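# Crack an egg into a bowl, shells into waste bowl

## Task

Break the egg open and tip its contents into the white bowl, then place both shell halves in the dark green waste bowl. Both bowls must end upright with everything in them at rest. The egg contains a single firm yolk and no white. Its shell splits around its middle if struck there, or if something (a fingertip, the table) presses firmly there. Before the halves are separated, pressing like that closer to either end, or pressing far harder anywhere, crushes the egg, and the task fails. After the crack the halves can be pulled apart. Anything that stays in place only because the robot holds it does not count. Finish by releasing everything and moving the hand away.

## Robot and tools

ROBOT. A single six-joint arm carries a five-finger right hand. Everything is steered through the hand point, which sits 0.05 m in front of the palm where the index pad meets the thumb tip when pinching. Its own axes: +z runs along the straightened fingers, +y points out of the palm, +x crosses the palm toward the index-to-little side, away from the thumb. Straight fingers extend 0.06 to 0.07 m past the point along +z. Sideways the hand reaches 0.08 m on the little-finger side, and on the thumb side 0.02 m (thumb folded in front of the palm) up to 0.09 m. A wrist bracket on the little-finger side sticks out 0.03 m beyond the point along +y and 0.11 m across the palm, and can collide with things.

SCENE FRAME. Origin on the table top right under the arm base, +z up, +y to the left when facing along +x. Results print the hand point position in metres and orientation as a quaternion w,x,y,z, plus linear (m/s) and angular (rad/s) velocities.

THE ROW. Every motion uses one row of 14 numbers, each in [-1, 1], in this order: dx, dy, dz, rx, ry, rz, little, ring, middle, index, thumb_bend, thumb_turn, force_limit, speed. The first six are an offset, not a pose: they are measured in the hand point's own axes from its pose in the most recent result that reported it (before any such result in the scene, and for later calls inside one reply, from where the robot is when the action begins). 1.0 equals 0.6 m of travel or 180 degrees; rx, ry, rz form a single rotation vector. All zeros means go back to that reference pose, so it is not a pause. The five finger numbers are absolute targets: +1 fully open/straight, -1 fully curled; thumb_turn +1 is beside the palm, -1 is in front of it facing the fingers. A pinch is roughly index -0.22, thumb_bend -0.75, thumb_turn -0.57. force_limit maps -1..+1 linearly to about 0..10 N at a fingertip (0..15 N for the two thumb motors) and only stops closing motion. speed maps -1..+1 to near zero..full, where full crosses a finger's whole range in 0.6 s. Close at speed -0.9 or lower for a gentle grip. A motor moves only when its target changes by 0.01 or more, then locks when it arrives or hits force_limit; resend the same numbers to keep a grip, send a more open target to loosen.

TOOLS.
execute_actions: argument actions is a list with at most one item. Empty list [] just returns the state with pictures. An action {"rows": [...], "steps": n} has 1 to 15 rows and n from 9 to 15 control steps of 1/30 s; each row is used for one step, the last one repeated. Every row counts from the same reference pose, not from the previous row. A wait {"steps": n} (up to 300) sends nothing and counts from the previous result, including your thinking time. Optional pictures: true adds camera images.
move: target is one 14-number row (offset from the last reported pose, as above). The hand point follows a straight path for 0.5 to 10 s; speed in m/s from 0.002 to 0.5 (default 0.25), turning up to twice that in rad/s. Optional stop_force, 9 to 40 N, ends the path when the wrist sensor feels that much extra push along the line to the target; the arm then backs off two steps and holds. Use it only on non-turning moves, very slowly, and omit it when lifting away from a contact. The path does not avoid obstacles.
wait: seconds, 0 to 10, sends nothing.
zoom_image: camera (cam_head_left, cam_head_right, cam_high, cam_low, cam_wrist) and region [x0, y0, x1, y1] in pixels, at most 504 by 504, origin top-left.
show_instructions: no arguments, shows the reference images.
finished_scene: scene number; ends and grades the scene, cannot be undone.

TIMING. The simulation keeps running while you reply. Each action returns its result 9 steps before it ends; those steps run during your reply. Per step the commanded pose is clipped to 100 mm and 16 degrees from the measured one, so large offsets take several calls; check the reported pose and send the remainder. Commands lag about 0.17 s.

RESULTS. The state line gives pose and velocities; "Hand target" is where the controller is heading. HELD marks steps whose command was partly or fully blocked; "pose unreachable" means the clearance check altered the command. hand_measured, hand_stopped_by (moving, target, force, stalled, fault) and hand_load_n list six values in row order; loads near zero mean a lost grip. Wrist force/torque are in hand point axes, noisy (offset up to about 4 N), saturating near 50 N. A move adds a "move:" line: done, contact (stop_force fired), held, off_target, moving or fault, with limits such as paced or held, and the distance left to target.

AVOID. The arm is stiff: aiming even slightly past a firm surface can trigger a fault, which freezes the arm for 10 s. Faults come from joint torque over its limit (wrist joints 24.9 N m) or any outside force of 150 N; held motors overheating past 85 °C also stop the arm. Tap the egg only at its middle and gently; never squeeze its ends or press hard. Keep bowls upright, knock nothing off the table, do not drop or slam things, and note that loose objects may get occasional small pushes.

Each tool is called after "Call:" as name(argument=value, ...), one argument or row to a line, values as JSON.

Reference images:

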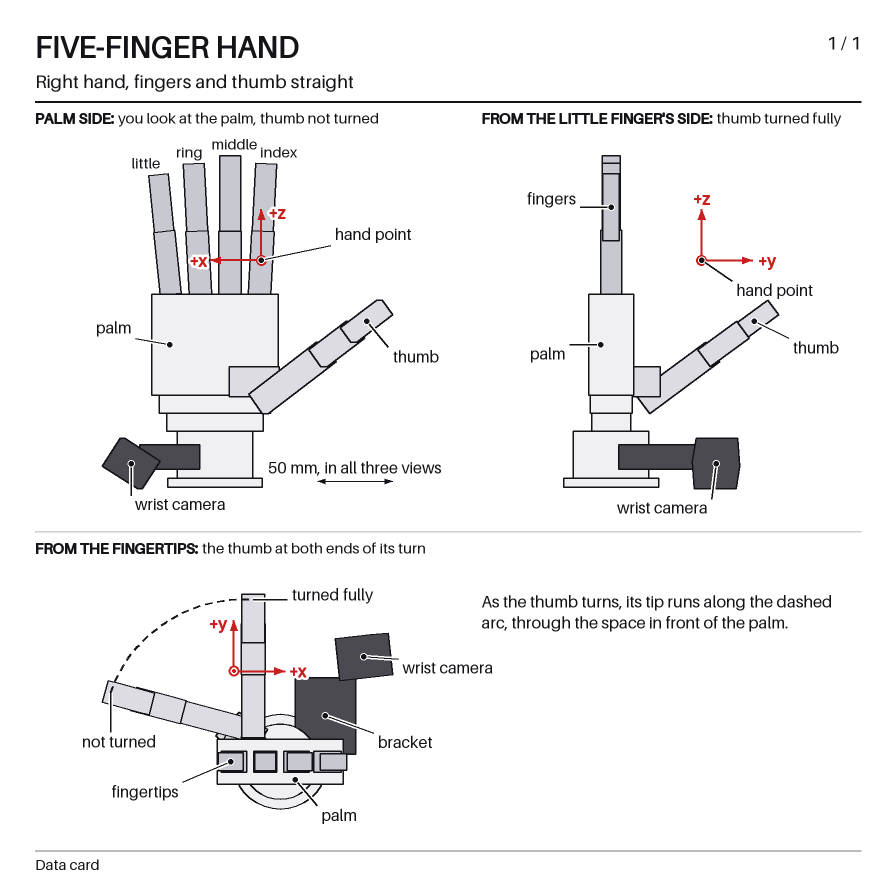

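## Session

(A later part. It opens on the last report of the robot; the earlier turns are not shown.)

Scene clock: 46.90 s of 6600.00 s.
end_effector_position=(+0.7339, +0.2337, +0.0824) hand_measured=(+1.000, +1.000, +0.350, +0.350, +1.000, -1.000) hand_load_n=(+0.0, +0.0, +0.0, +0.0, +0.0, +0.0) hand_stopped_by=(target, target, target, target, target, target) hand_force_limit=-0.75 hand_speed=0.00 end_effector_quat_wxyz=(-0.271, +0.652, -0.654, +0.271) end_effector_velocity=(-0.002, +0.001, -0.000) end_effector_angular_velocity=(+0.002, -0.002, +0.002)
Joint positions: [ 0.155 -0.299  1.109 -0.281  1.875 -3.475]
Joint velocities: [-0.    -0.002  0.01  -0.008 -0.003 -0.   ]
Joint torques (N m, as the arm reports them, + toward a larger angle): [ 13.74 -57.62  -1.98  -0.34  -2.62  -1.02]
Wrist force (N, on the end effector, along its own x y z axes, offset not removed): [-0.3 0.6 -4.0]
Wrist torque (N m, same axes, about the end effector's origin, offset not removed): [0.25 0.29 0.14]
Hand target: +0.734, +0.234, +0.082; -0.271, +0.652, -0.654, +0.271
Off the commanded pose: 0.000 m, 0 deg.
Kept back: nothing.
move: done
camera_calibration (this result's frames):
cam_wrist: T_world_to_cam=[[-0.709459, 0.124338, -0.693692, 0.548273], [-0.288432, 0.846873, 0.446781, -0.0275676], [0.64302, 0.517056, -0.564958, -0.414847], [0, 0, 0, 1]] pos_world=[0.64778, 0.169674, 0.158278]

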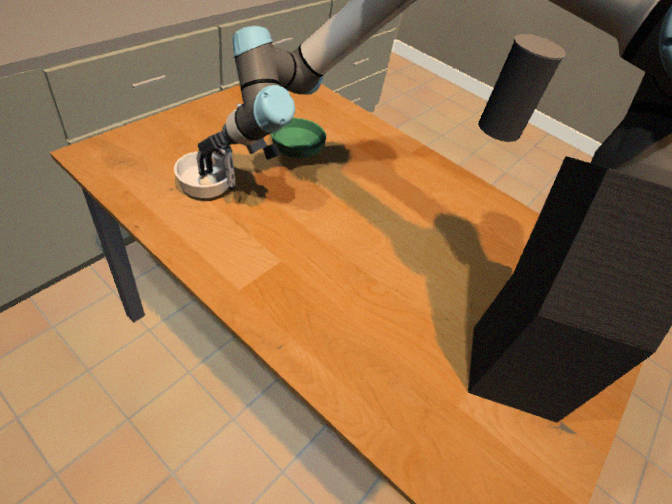

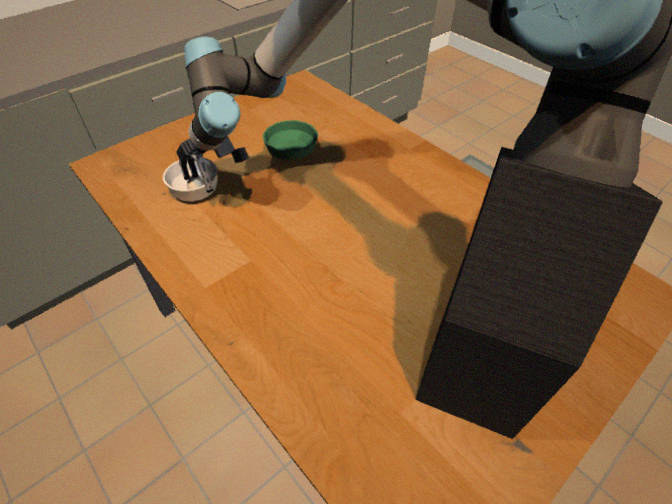

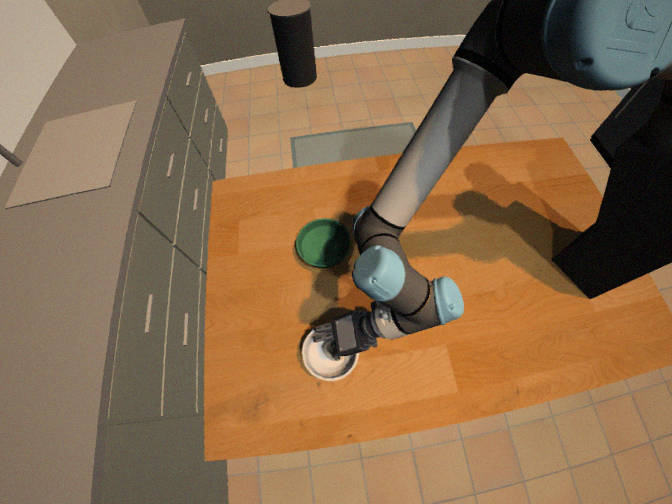

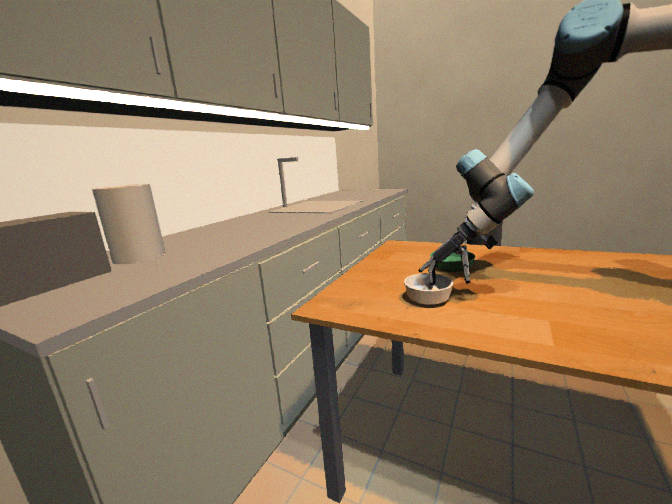

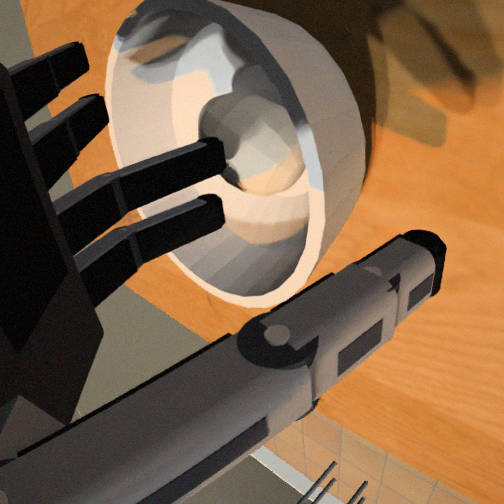

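Call:
move(
  target=[0,0.016,0.022,0,0,0,1,1,0.35,0.35,1,-1,-0.75,0],
  speed=0.003,
  stop_force=9,
)

Call:
zoom_image(
  camera="cam_wrist",
  region=[120, 50, 340, 270],
)

Call:
zoom_image(
  camera="cam_head_left",
  region=[160, 130, 260, 210],
)

Scene clock: 49.57 s of 6600.00 s.
end_effector_position=(+0.7347, +0.2337, +0.0768) hand_measured=(+1.000, +1.000, +0.350, +0.350, +1.000, -1.000) hand_load_n=(+0.0, +0.0, -1.0, +0.0, +0.0, +0.0) hand_stopped_by=(target, target, target, target, target, target) hand_force_limit=-0.75 hand_speed=0.00 end_effector_quat_wxyz=(-0.271, +0.652, -0.654, +0.271) end_effector_velocity=(-0.001, -0.001, +0.001) end_effector_angular_velocity=(-0.001, +0.002, +0.000)
Joint positions: [ 0.151 -0.288  1.098 -0.283  1.872 -3.477]
Joint velocities: [ 0.    -0.002  0.003  0.001  0.001  0.   ]
Joint torques (N m, as the arm reports them, + toward a larger angle): [ 18.7  -48.4    1.87   1.04   0.42  -0.54]
Wrist force (N, on the end effector, along its own x y z axes, offset not removed): [3.2 -11.8 -17.1]
Wrist torque (N m, same axes, about the end effector's origin, offset not removed): [0.48 0.27 -0.12]
Hand target: +0.735, +0.234, +0.077; -0.271, +0.652, -0.654, +0.271
Off the commanded pose: 0.011 m, 0 deg.
Kept back: nothing.
move: contact
camera_calibration (this result's frames):
cam_wrist: T_world_to_cam=[[-0.709244, 0.124387, -0.693903, 0.544878], [-0.288535, 0.846869, 0.446721, -0.0247471], [0.643211, 0.517049, -0.564747, -0.418678], [0, 0, 0, 1]] pos_world=[0.648609, 0.16966, 0.1527]

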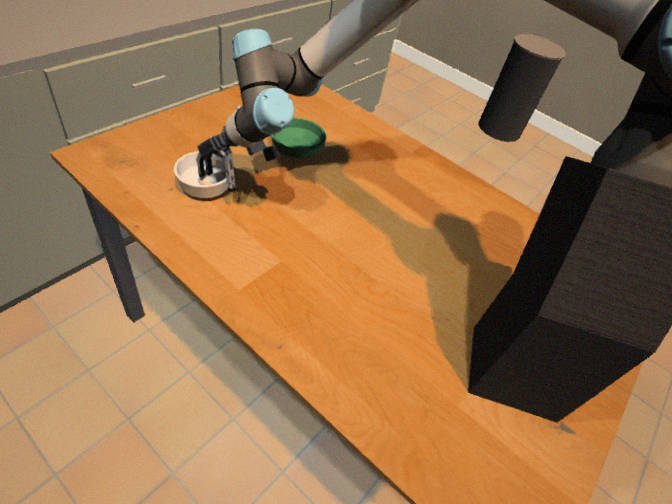

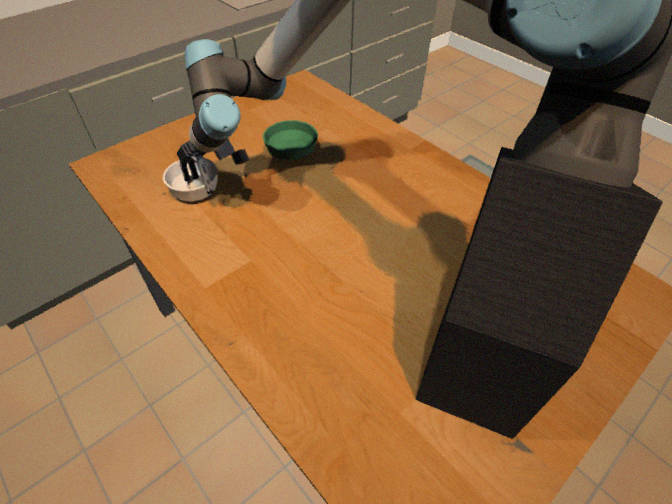

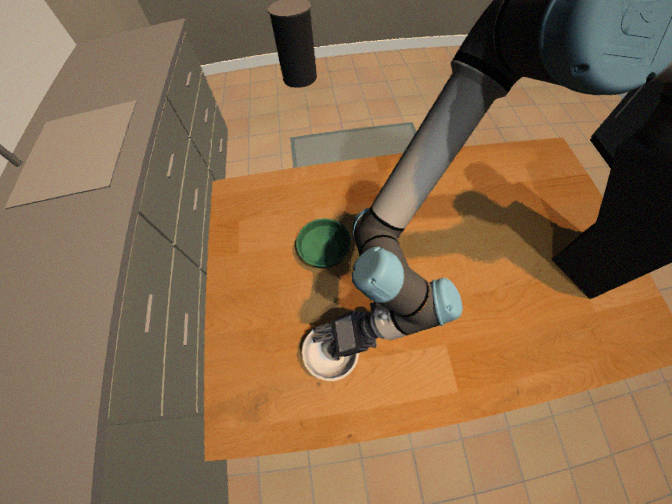

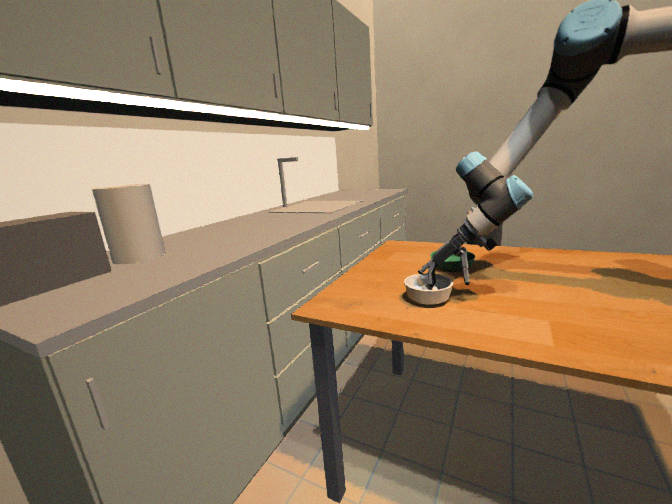

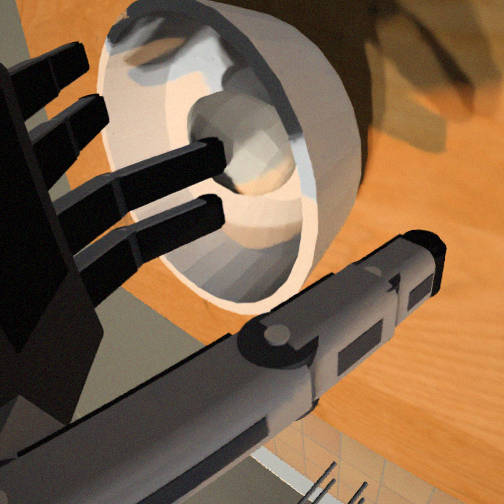

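Region (120, 50, 340, 270) of cam_wrist's 504x504 image, scaled by 2.291, with more detail than that image has.

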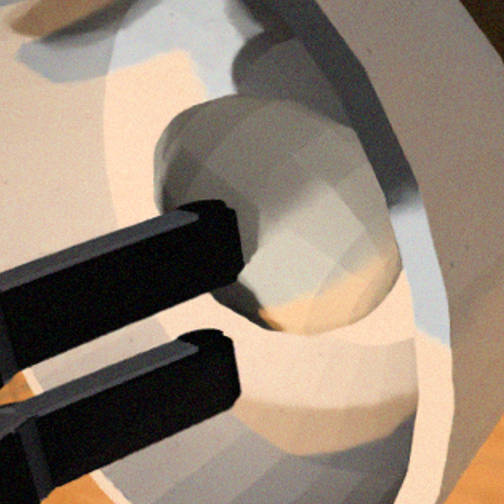

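Region (160, 130, 260, 210) of cam_head_left's 672x504 image, scaled by 5.040, with more detail than that image has; it fills the top 403 rows of this view, and the rest is white.

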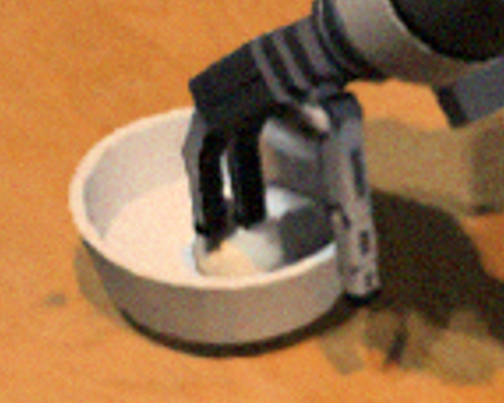

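Call:
move(
  target=[0,0.004,0.004,0,0,0,1,1,0.35,0.35,1,-1,-0.75,0],
  speed=0.002,
  stop_force=12,
)

Call:
zoom_image(
  camera="cam_wrist",
  region=[120, 50, 340, 270],
)

Scene clock: 50.70 s of 6600.00 s.
end_effector_position=(+0.7348, +0.2337, +0.0764) hand_measured=(+1.000, +1.000, +0.350, +0.350, +1.000, -1.000) hand_load_n=(+0.0, +0.0, -1.5, +0.0, +0.0, +0.0) hand_stopped_by=(target, target, target, target, target, target) hand_force_limit=-0.75 hand_speed=0.00 end_effector_quat_wxyz=(-0.271, +0.652, -0.654, +0.272) end_effector_velocity=(+0.000, -0.000, +0.001) end_effector_angular_velocity=(+0.001, -0.000, +0.001)
Joint positions: [ 0.151 -0.287  1.098 -0.283  1.871 -3.477]
Joint velocities: [-0.    -0.002  0.001  0.001 -0.001 -0.   ]
Joint torques (N m, as the arm reports them, + toward a larger angle): [ 18.01 -38.96   4.68   2.95   0.99  -0.04]
Wrist force (N, on the end effector, along its own x y z axes, offset not removed): [3.1 -13.6 -24.2]
Wrist torque (N m, same axes, about the end effector's origin, offset not removed): [1.74 0.13 -0.20]
Hand target: +0.735, +0.234, +0.077; -0.271, +0.652, -0.654, +0.271
Off the commanded pose: 0.003 m, 0 deg.
Kept back: nothing.
move: contact
camera_calibration (this result's frames):
cam_wrist: T_world_to_cam=[[-0.709094, 0.124427, -0.694049, 0.544471], [-0.288608, 0.846862, 0.446687, -0.0244989], [0.643344, 0.517051, -0.564594, -0.41912], [0, 0, 0, 1]] pos_world=[0.648649, 0.169707, 0.1522]

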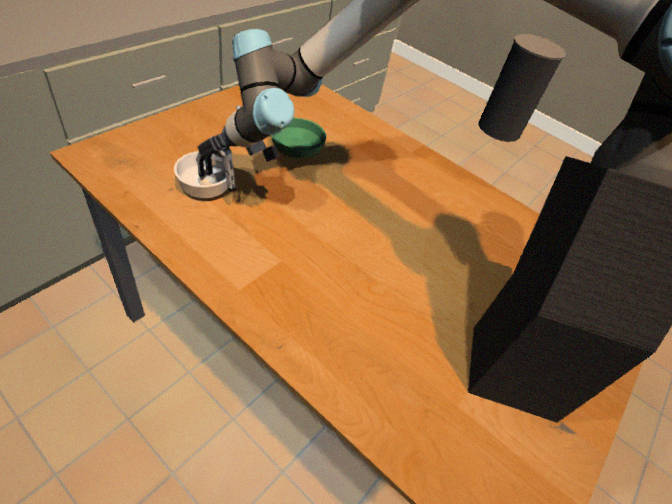

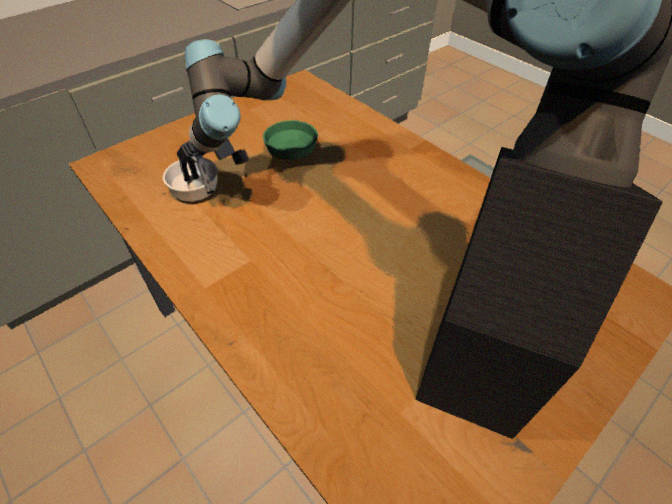

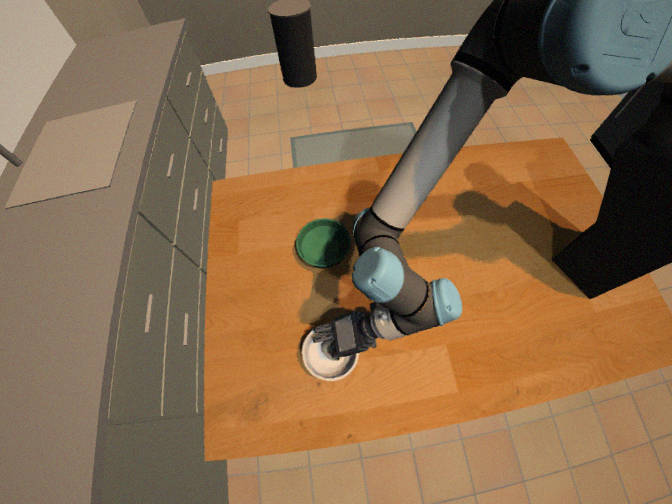

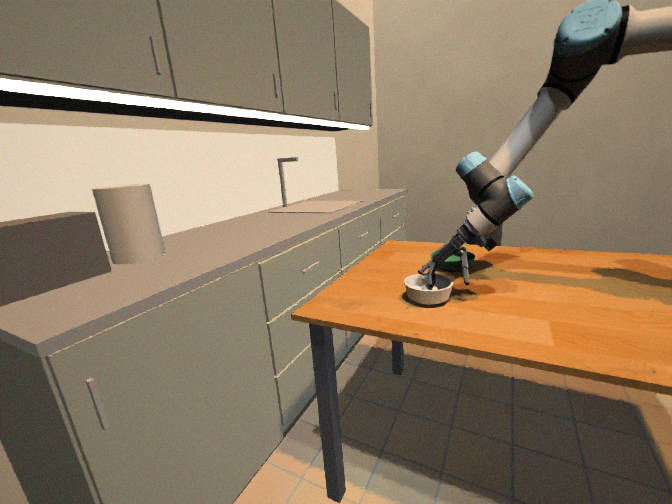

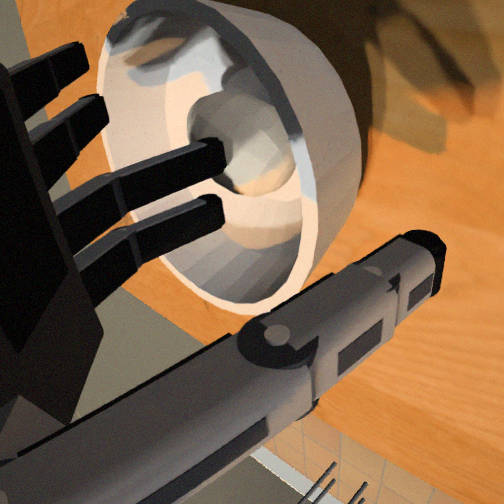

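Region (120, 50, 340, 270) of cam_wrist's 504x504 image, scaled by 2.291, with more detail than that image has.

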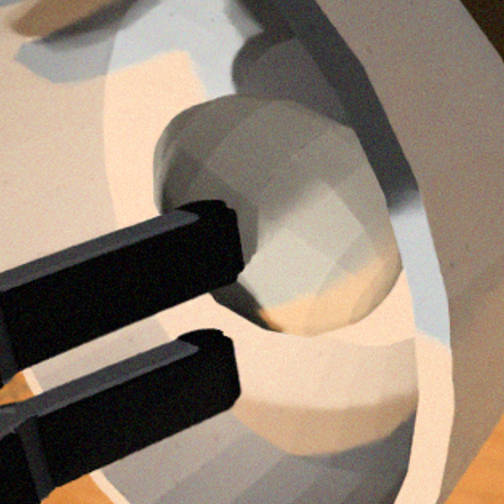

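~27 N. About 20 N/mm; go 0.5 mm deeper.

Call:
move(
  target=[0,0.0006,0.0006,0,0,0,1,1,0.35,0.35,1,-1,-0.75,0],
  speed=0.002,
)

Call:
zoom_image(
  camera="cam_wrist",
  region=[120, 50, 340, 270],
)

Scene clock: 51.67 s of 6600.00 s.
end_effector_position=(+0.7348, +0.2338, +0.0760) hand_measured=(+1.000, +1.000, +0.350, +0.350, +1.000, -1.000) hand_load_n=(+0.0, +0.0, -2.0, +0.0, +0.0, +0.0) hand_stopped_by=(target, target, target, target, target, target) hand_force_limit=-0.75 hand_speed=0.00 end_effector_quat_wxyz=(-0.271, +0.652, -0.654, +0.272) end_effector_velocity=(-0.001, -0.001, -0.001) end_effector_angular_velocity=(-0.001, +0.002, -0.000)
Joint positions: [ 0.151 -0.286  1.097 -0.284  1.871 -3.478]
Joint velocities: [-0.001  0.001 -0.001  0.001  0.001 -0.   ]
Joint torques (N m, as the arm reports them, + toward a larger angle): [  1.46 -17.64  -5.52   2.03  -0.78  -1.76]
Wrist force (N, on the end effector, along its own x y z axes, offset not removed): [1.3 -25.0 -29.1]
Wrist torque (N m, same axes, about the end effector's origin, offset not removed): [1.14 0.78 -0.39]
Hand target: +0.735, +0.234, +0.076; -0.271, +0.652, -0.654, +0.272
Off the commanded pose: 0.000 m, 0 deg.
Kept back: nothing.
move: done
camera_calibration (this result's frames):
cam_wrist: T_world_to_cam=[[-0.709017, 0.124416, -0.69413, 0.544157], [-0.288714, 0.846825, 0.44669, -0.024287], [0.643382, 0.517115, -0.564492, -0.419459], [0, 0, 0, 1]] pos_world=[0.648676, 0.169774, 0.151782]

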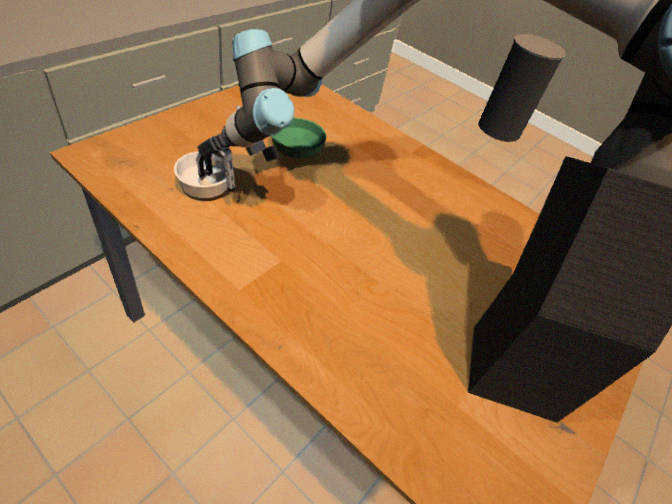

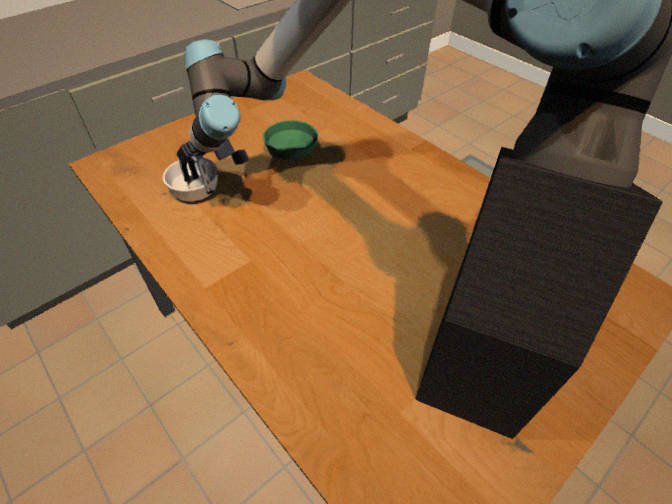

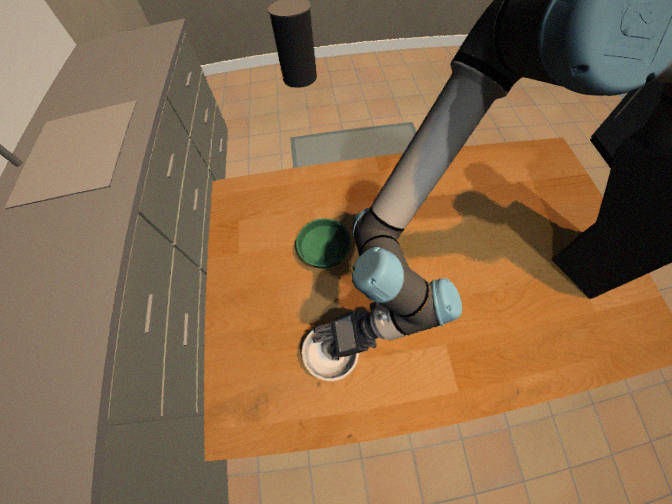

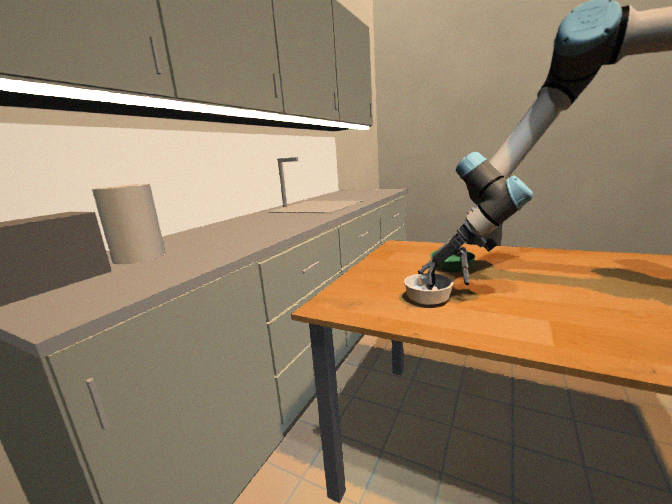

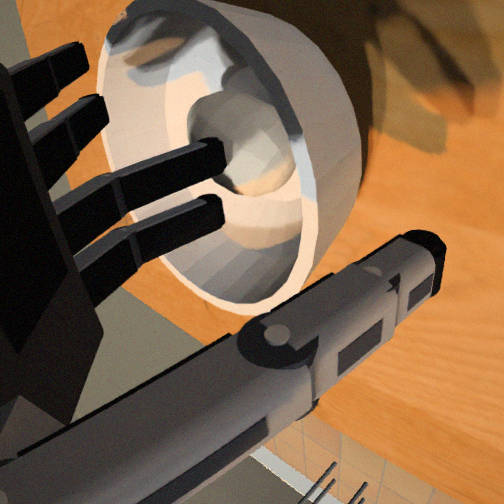

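Region (120, 50, 340, 270) of cam_wrist's 504x504 image, scaled by 2.291, with more detail than that image has.

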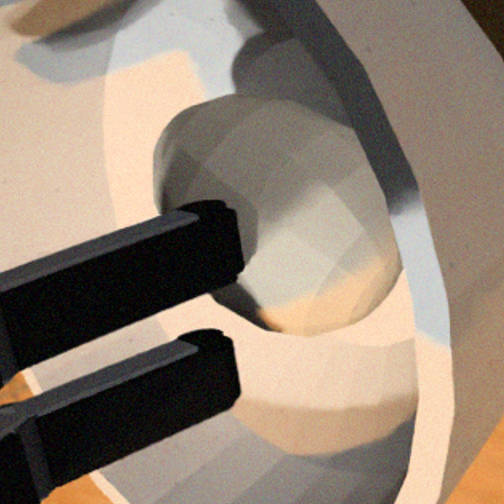

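Call:
move(
  target=[0,0.0005,0.0005,0,0,0,1,1,0.35,0.35,1,-1,-0.75,0],
  speed=0.002,
)

Call:
zoom_image(
  camera="cam_wrist",
  region=[120, 50, 340, 270],
)

Scene clock: 52.63 s of 6600.00 s.
end_effector_position=(+0.7349, +0.2338, +0.0756) hand_measured=(+1.000, +1.000, +0.350, +0.350, +1.000, -1.000) hand_load_n=(+0.0, +0.0, -2.5, +0.0, +0.0, +0.0) hand_stopped_by=(target, target, target, target, target, target) hand_force_limit=-0.75 hand_speed=0.00 end_effector_quat_wxyz=(-0.271, +0.652, -0.654, +0.272) end_effector_velocity=(-0.000, -0.000, -0.000) end_effector_angular_velocity=(+0.000, +0.000, +0.000)
Joint positions: [ 0.151 -0.285  1.096 -0.284  1.871 -3.478]
Joint velocities: [-0. -0.  0.  0. -0.  0.]
Joint torques (N m, as the arm reports them, + toward a larger angle): [ -2.58 -11.43  -3.09   2.74  -0.18  -1.69]
Wrist force (N, on the end effector, along its own x y z axes, offset not removed): [5.1 -25.2 -34.6]
Wrist torque (N m, same axes, about the end effector's origin, offset not removed): [2.20 0.13 -0.10]
Hand target: +0.735, +0.234, +0.076; -0.271, +0.652, -0.654, +0.272
Off the commanded pose: 0.000 m, 0 deg.
Kept back: nothing.
move: done
camera_calibration (this result's frames):
cam_wrist: T_world_to_cam=[[-0.708981, 0.124423, -0.694164, 0.543881], [-0.288731, 0.846824, 0.446681, -0.0240978], [0.643413, 0.517115, -0.564458, -0.419718], [0, 0, 0, 1]] pos_world=[0.648696, 0.169778, 0.151394]

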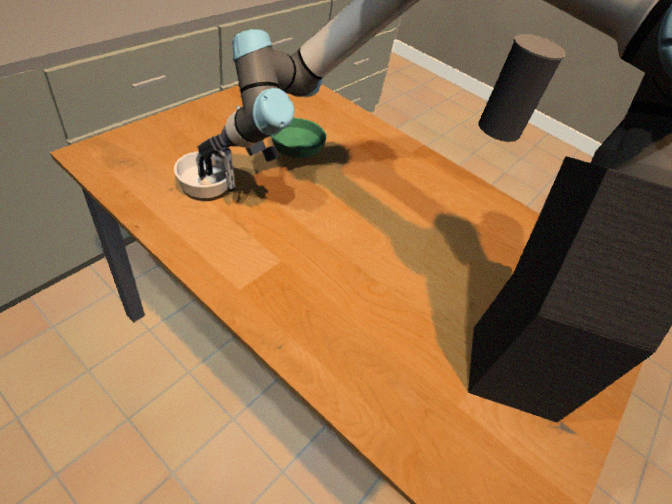

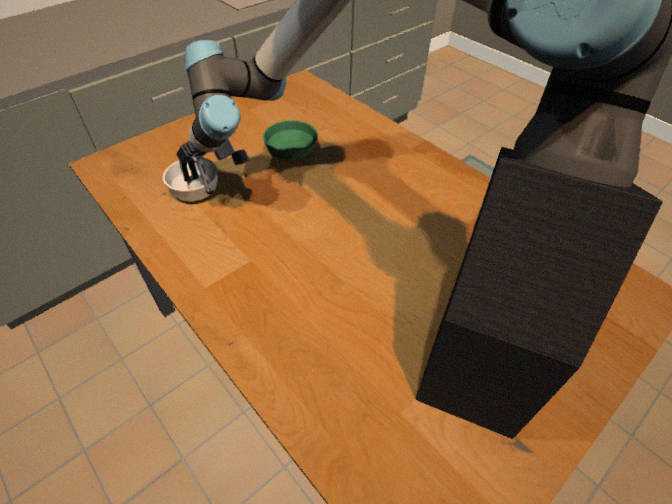

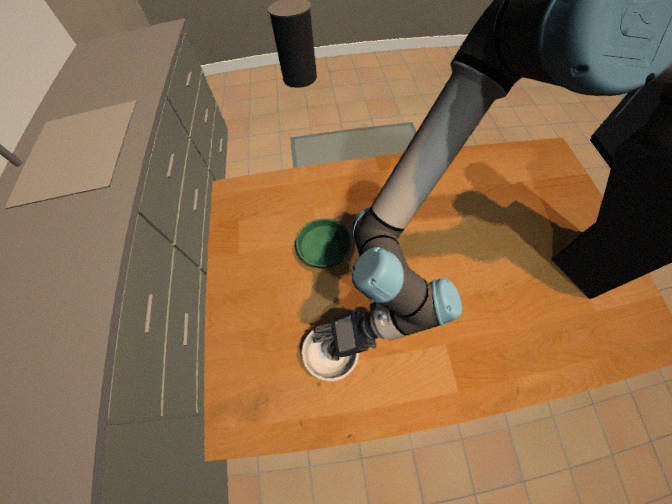

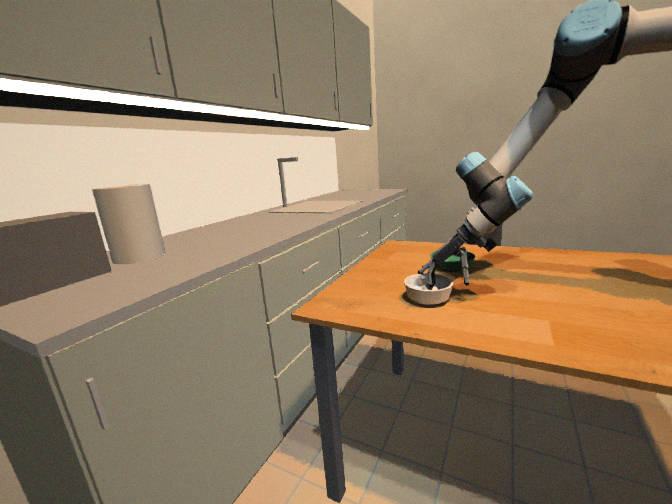

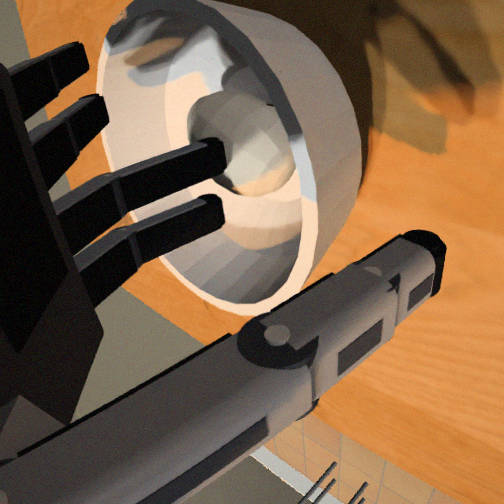

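Region (120, 50, 340, 270) of cam_wrist's 504x504 image, scaled by 2.291, with more detail than that image has.

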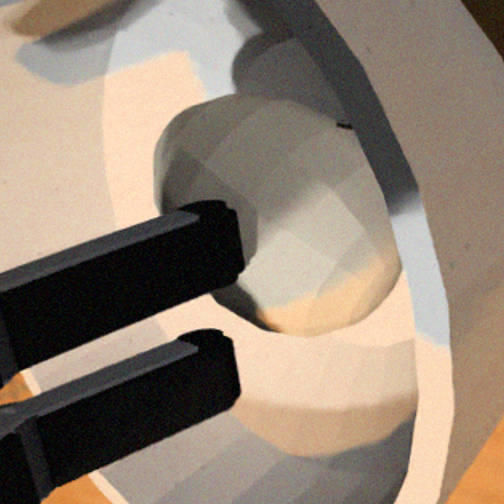

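Call:
move(
  target=[0,-0.02,-0.02,0,0,0,1,1,0.35,0.35,1,-1,0,0],
  speed=0.03,
)

Call:
move(
  target=[0,-0.052,0.052,0.04,0,0,1,1,-0.1,-0.1,-0.3,-1,0,0],
  speed=0.05,
)

Call:
zoom_image(
  camera="cam_low",
  region=[390, 240, 490, 310],
)

Scene clock: 54.10 s of 6600.00 s.
end_effector_position=(+0.7348, +0.2338, +0.0923) hand_measured=(+1.000, +1.000, +0.350, +0.350, +1.000, -1.000) hand_load_n=(+0.0, +0.0, +0.0, +0.0, +0.0, +0.0) hand_stopped_by=(target, target, target, target, target, target) hand_force_limit=0.00 hand_speed=0.00 end_effector_quat_wxyz=(-0.271, +0.652, -0.654, +0.272) end_effector_velocity=(+0.000, -0.001, +0.003) end_effector_angular_velocity=(-0.001, +0.000, -0.002)
Joint positions: [ 0.162 -0.316  1.118 -0.273  1.881 -3.472]
Joint velocities: [ 0.002 -0.005  0.004  0.001  0.004  0.001]
Joint torques (N m, as the arm reports them, + toward a larger angle): [ 39.89 -56.74  -2.77   2.11   1.95   1.85]
Wrist force (N, on the end effector, along its own x y z axes, offset not removed): [2.3 3.3 0.8]
Wrist torque (N m, same axes, about the end effector's origin, offset not removed): [0.58 -0.40 0.25]
Hand target: +0.735, +0.234, +0.093; -0.271, +0.652, -0.654, +0.272
Off the commanded pose: 0.000 m, 0 deg.
Kept back: nothing.
move: done
camera_calibration (this result's frames):
cam_wrist: T_world_to_cam=[[-0.708983, 0.124432, -0.694161, 0.555463], [-0.288726, 0.846822, 0.446688, -0.0315379], [0.643413, 0.517116, -0.564455, -0.410263], [0, 0, 0, 1]] pos_world=[0.648677, 0.169743, 0.168093]

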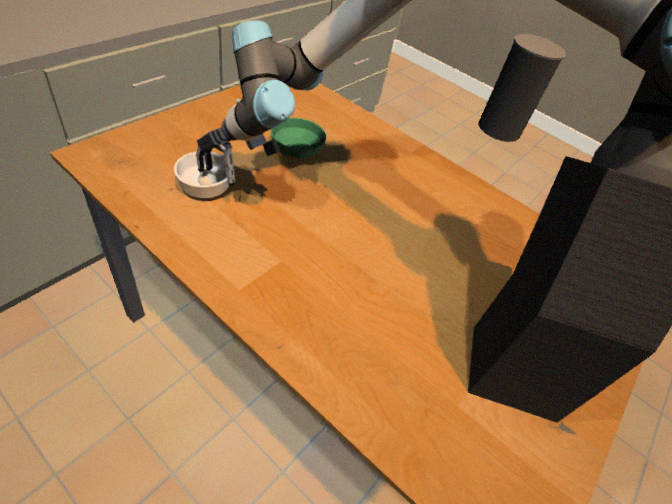

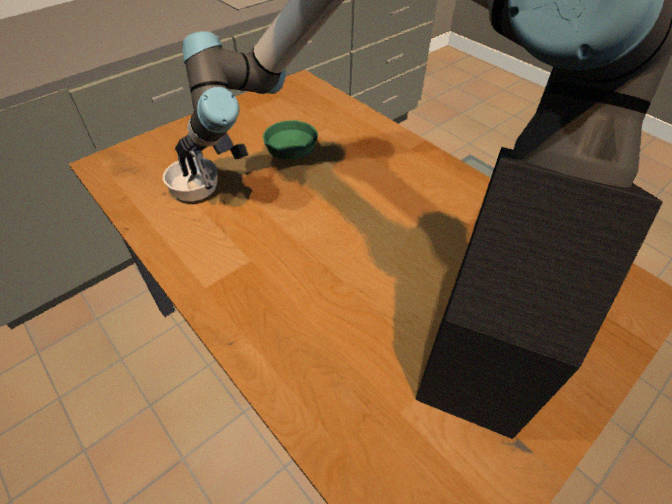

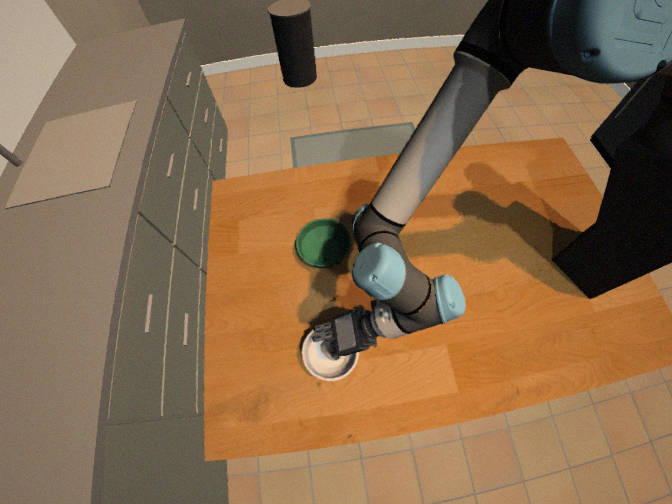

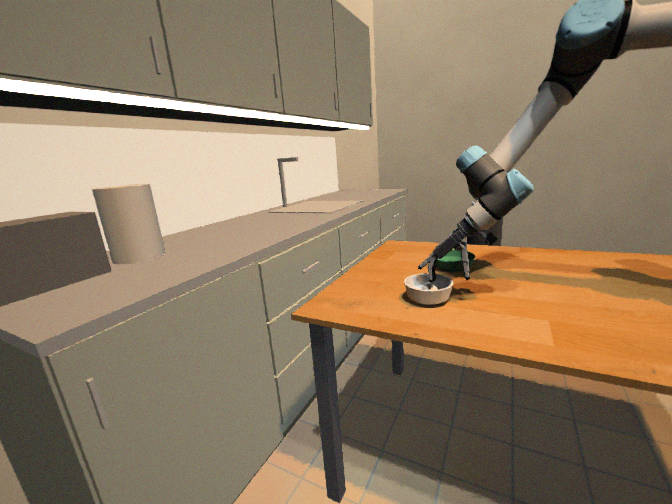

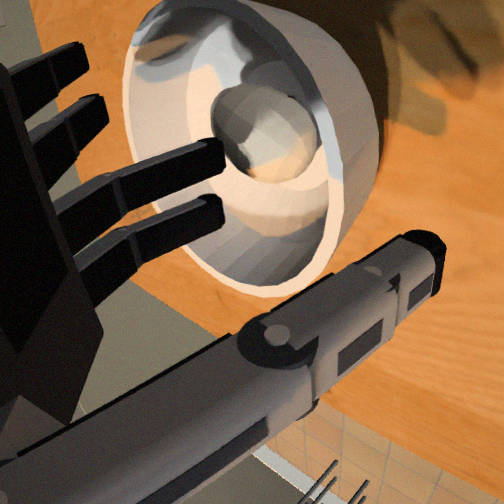

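Scene clock: 55.73 s of 6600.00 s.
end_effector_position=(+0.7787, +0.2336, +0.0924) hand_measured=(+1.000, +1.000, -0.100, -0.100, -0.300, -1.000) hand_load_n=(+0.0, +0.0, +0.0, +0.0, +0.0, +0.0) hand_stopped_by=(target, target, target, target, target, target) hand_force_limit=0.00 hand_speed=0.00 end_effector_quat_wxyz=(-0.312, +0.633, -0.636, +0.312) end_effector_velocity=(+0.002, +0.001, -0.001) end_effector_angular_velocity=(+0.001, -0.006, +0.001)
Joint positions: [ 0.15  -0.287  1.074 -0.382  1.827 -3.512]
Joint velocities: [-0.001  0.003 -0.003 -0.005 -0.004 -0.002]
Joint torques (N m, as the arm reports them, + toward a larger angle): [ 14.15 -41.57 -15.87  -0.84  -2.76  -1.17]
Wrist force (N, on the end effector, along its own x y z axes, offset not removed): [-1.1 -1.2 3.9]
Wrist torque (N m, same axes, about the end effector's origin, offset not removed): [-0.42 0.12 0.01]
Hand target: +0.779, +0.234, +0.092; -0.312, +0.633, -0.636, +0.312
Off the commanded pose: 0.000 m, 0 deg.
Kept back: nothing.
move: done
camera_calibration (this result's frames):
cam_wrist: T_world_to_cam=[[-0.616892, 0.124361, -0.777161, 0.522643], [-0.341911, 0.847049, 0.406945, 0.0262055], [0.708901, 0.516761, -0.480017, -0.497079], [0, 0, 0, 1]] pos_world=[0.683755, 0.169678, 0.156907]

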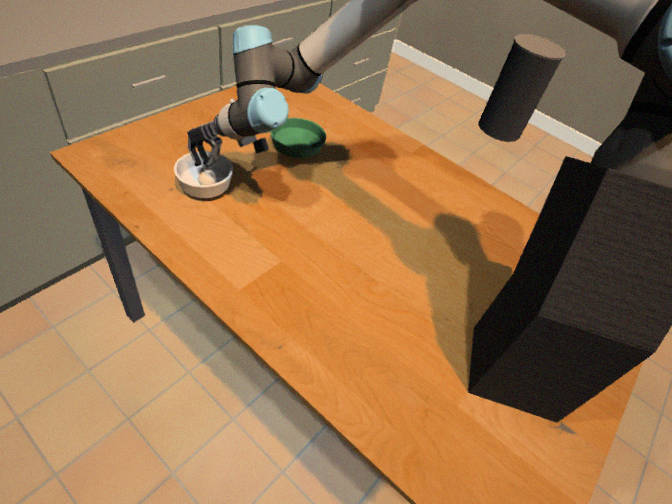

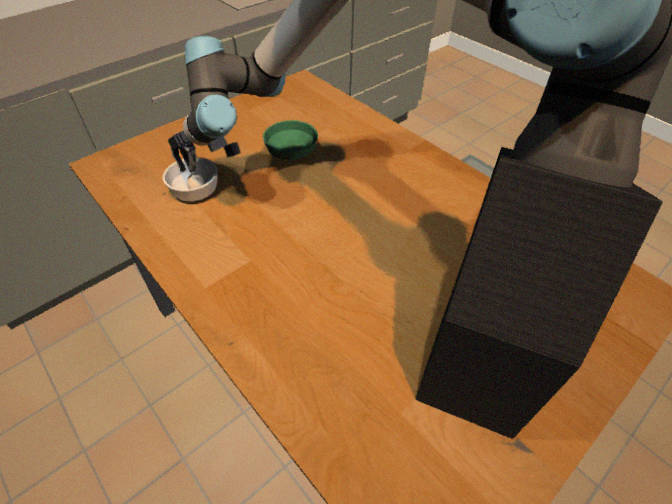

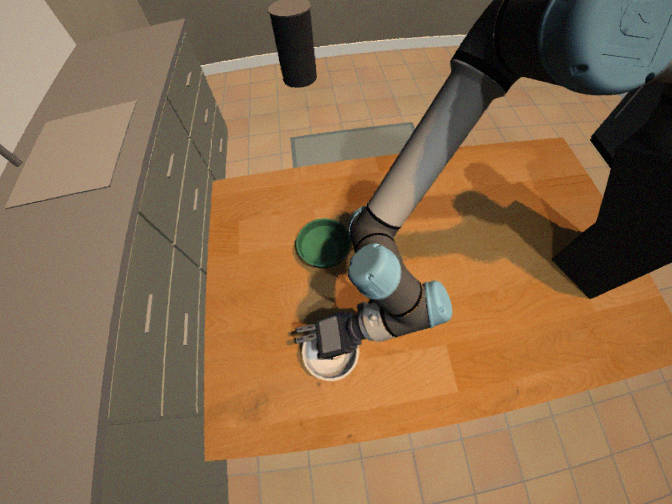

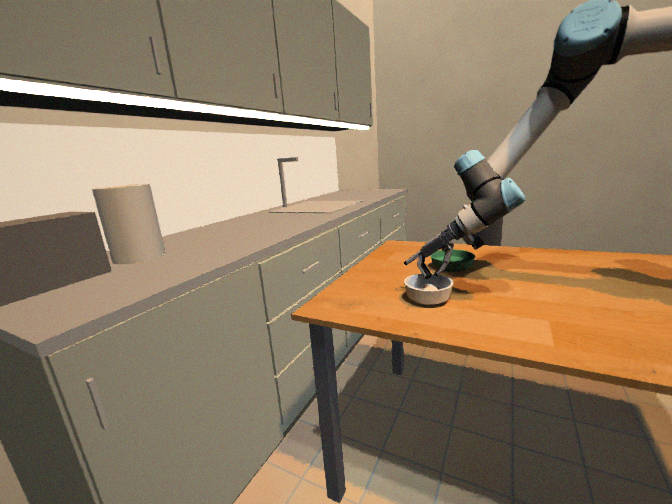

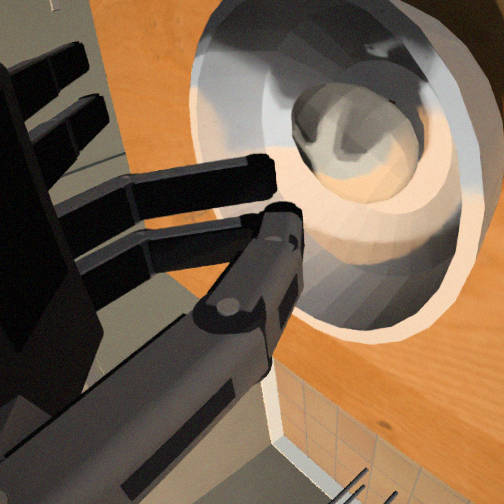

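Region (390, 240, 490, 310) of cam_low's 672x504 image, scaled by 5.040, with more detail than that image has; it fills the top 353 rows of this view, and the rest is white.

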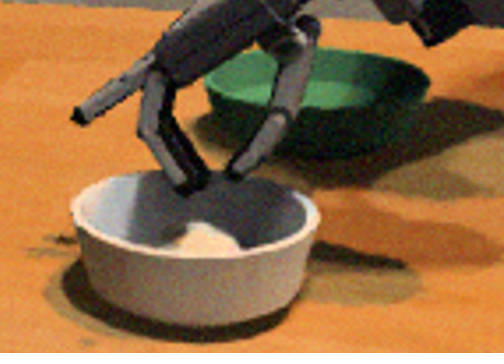

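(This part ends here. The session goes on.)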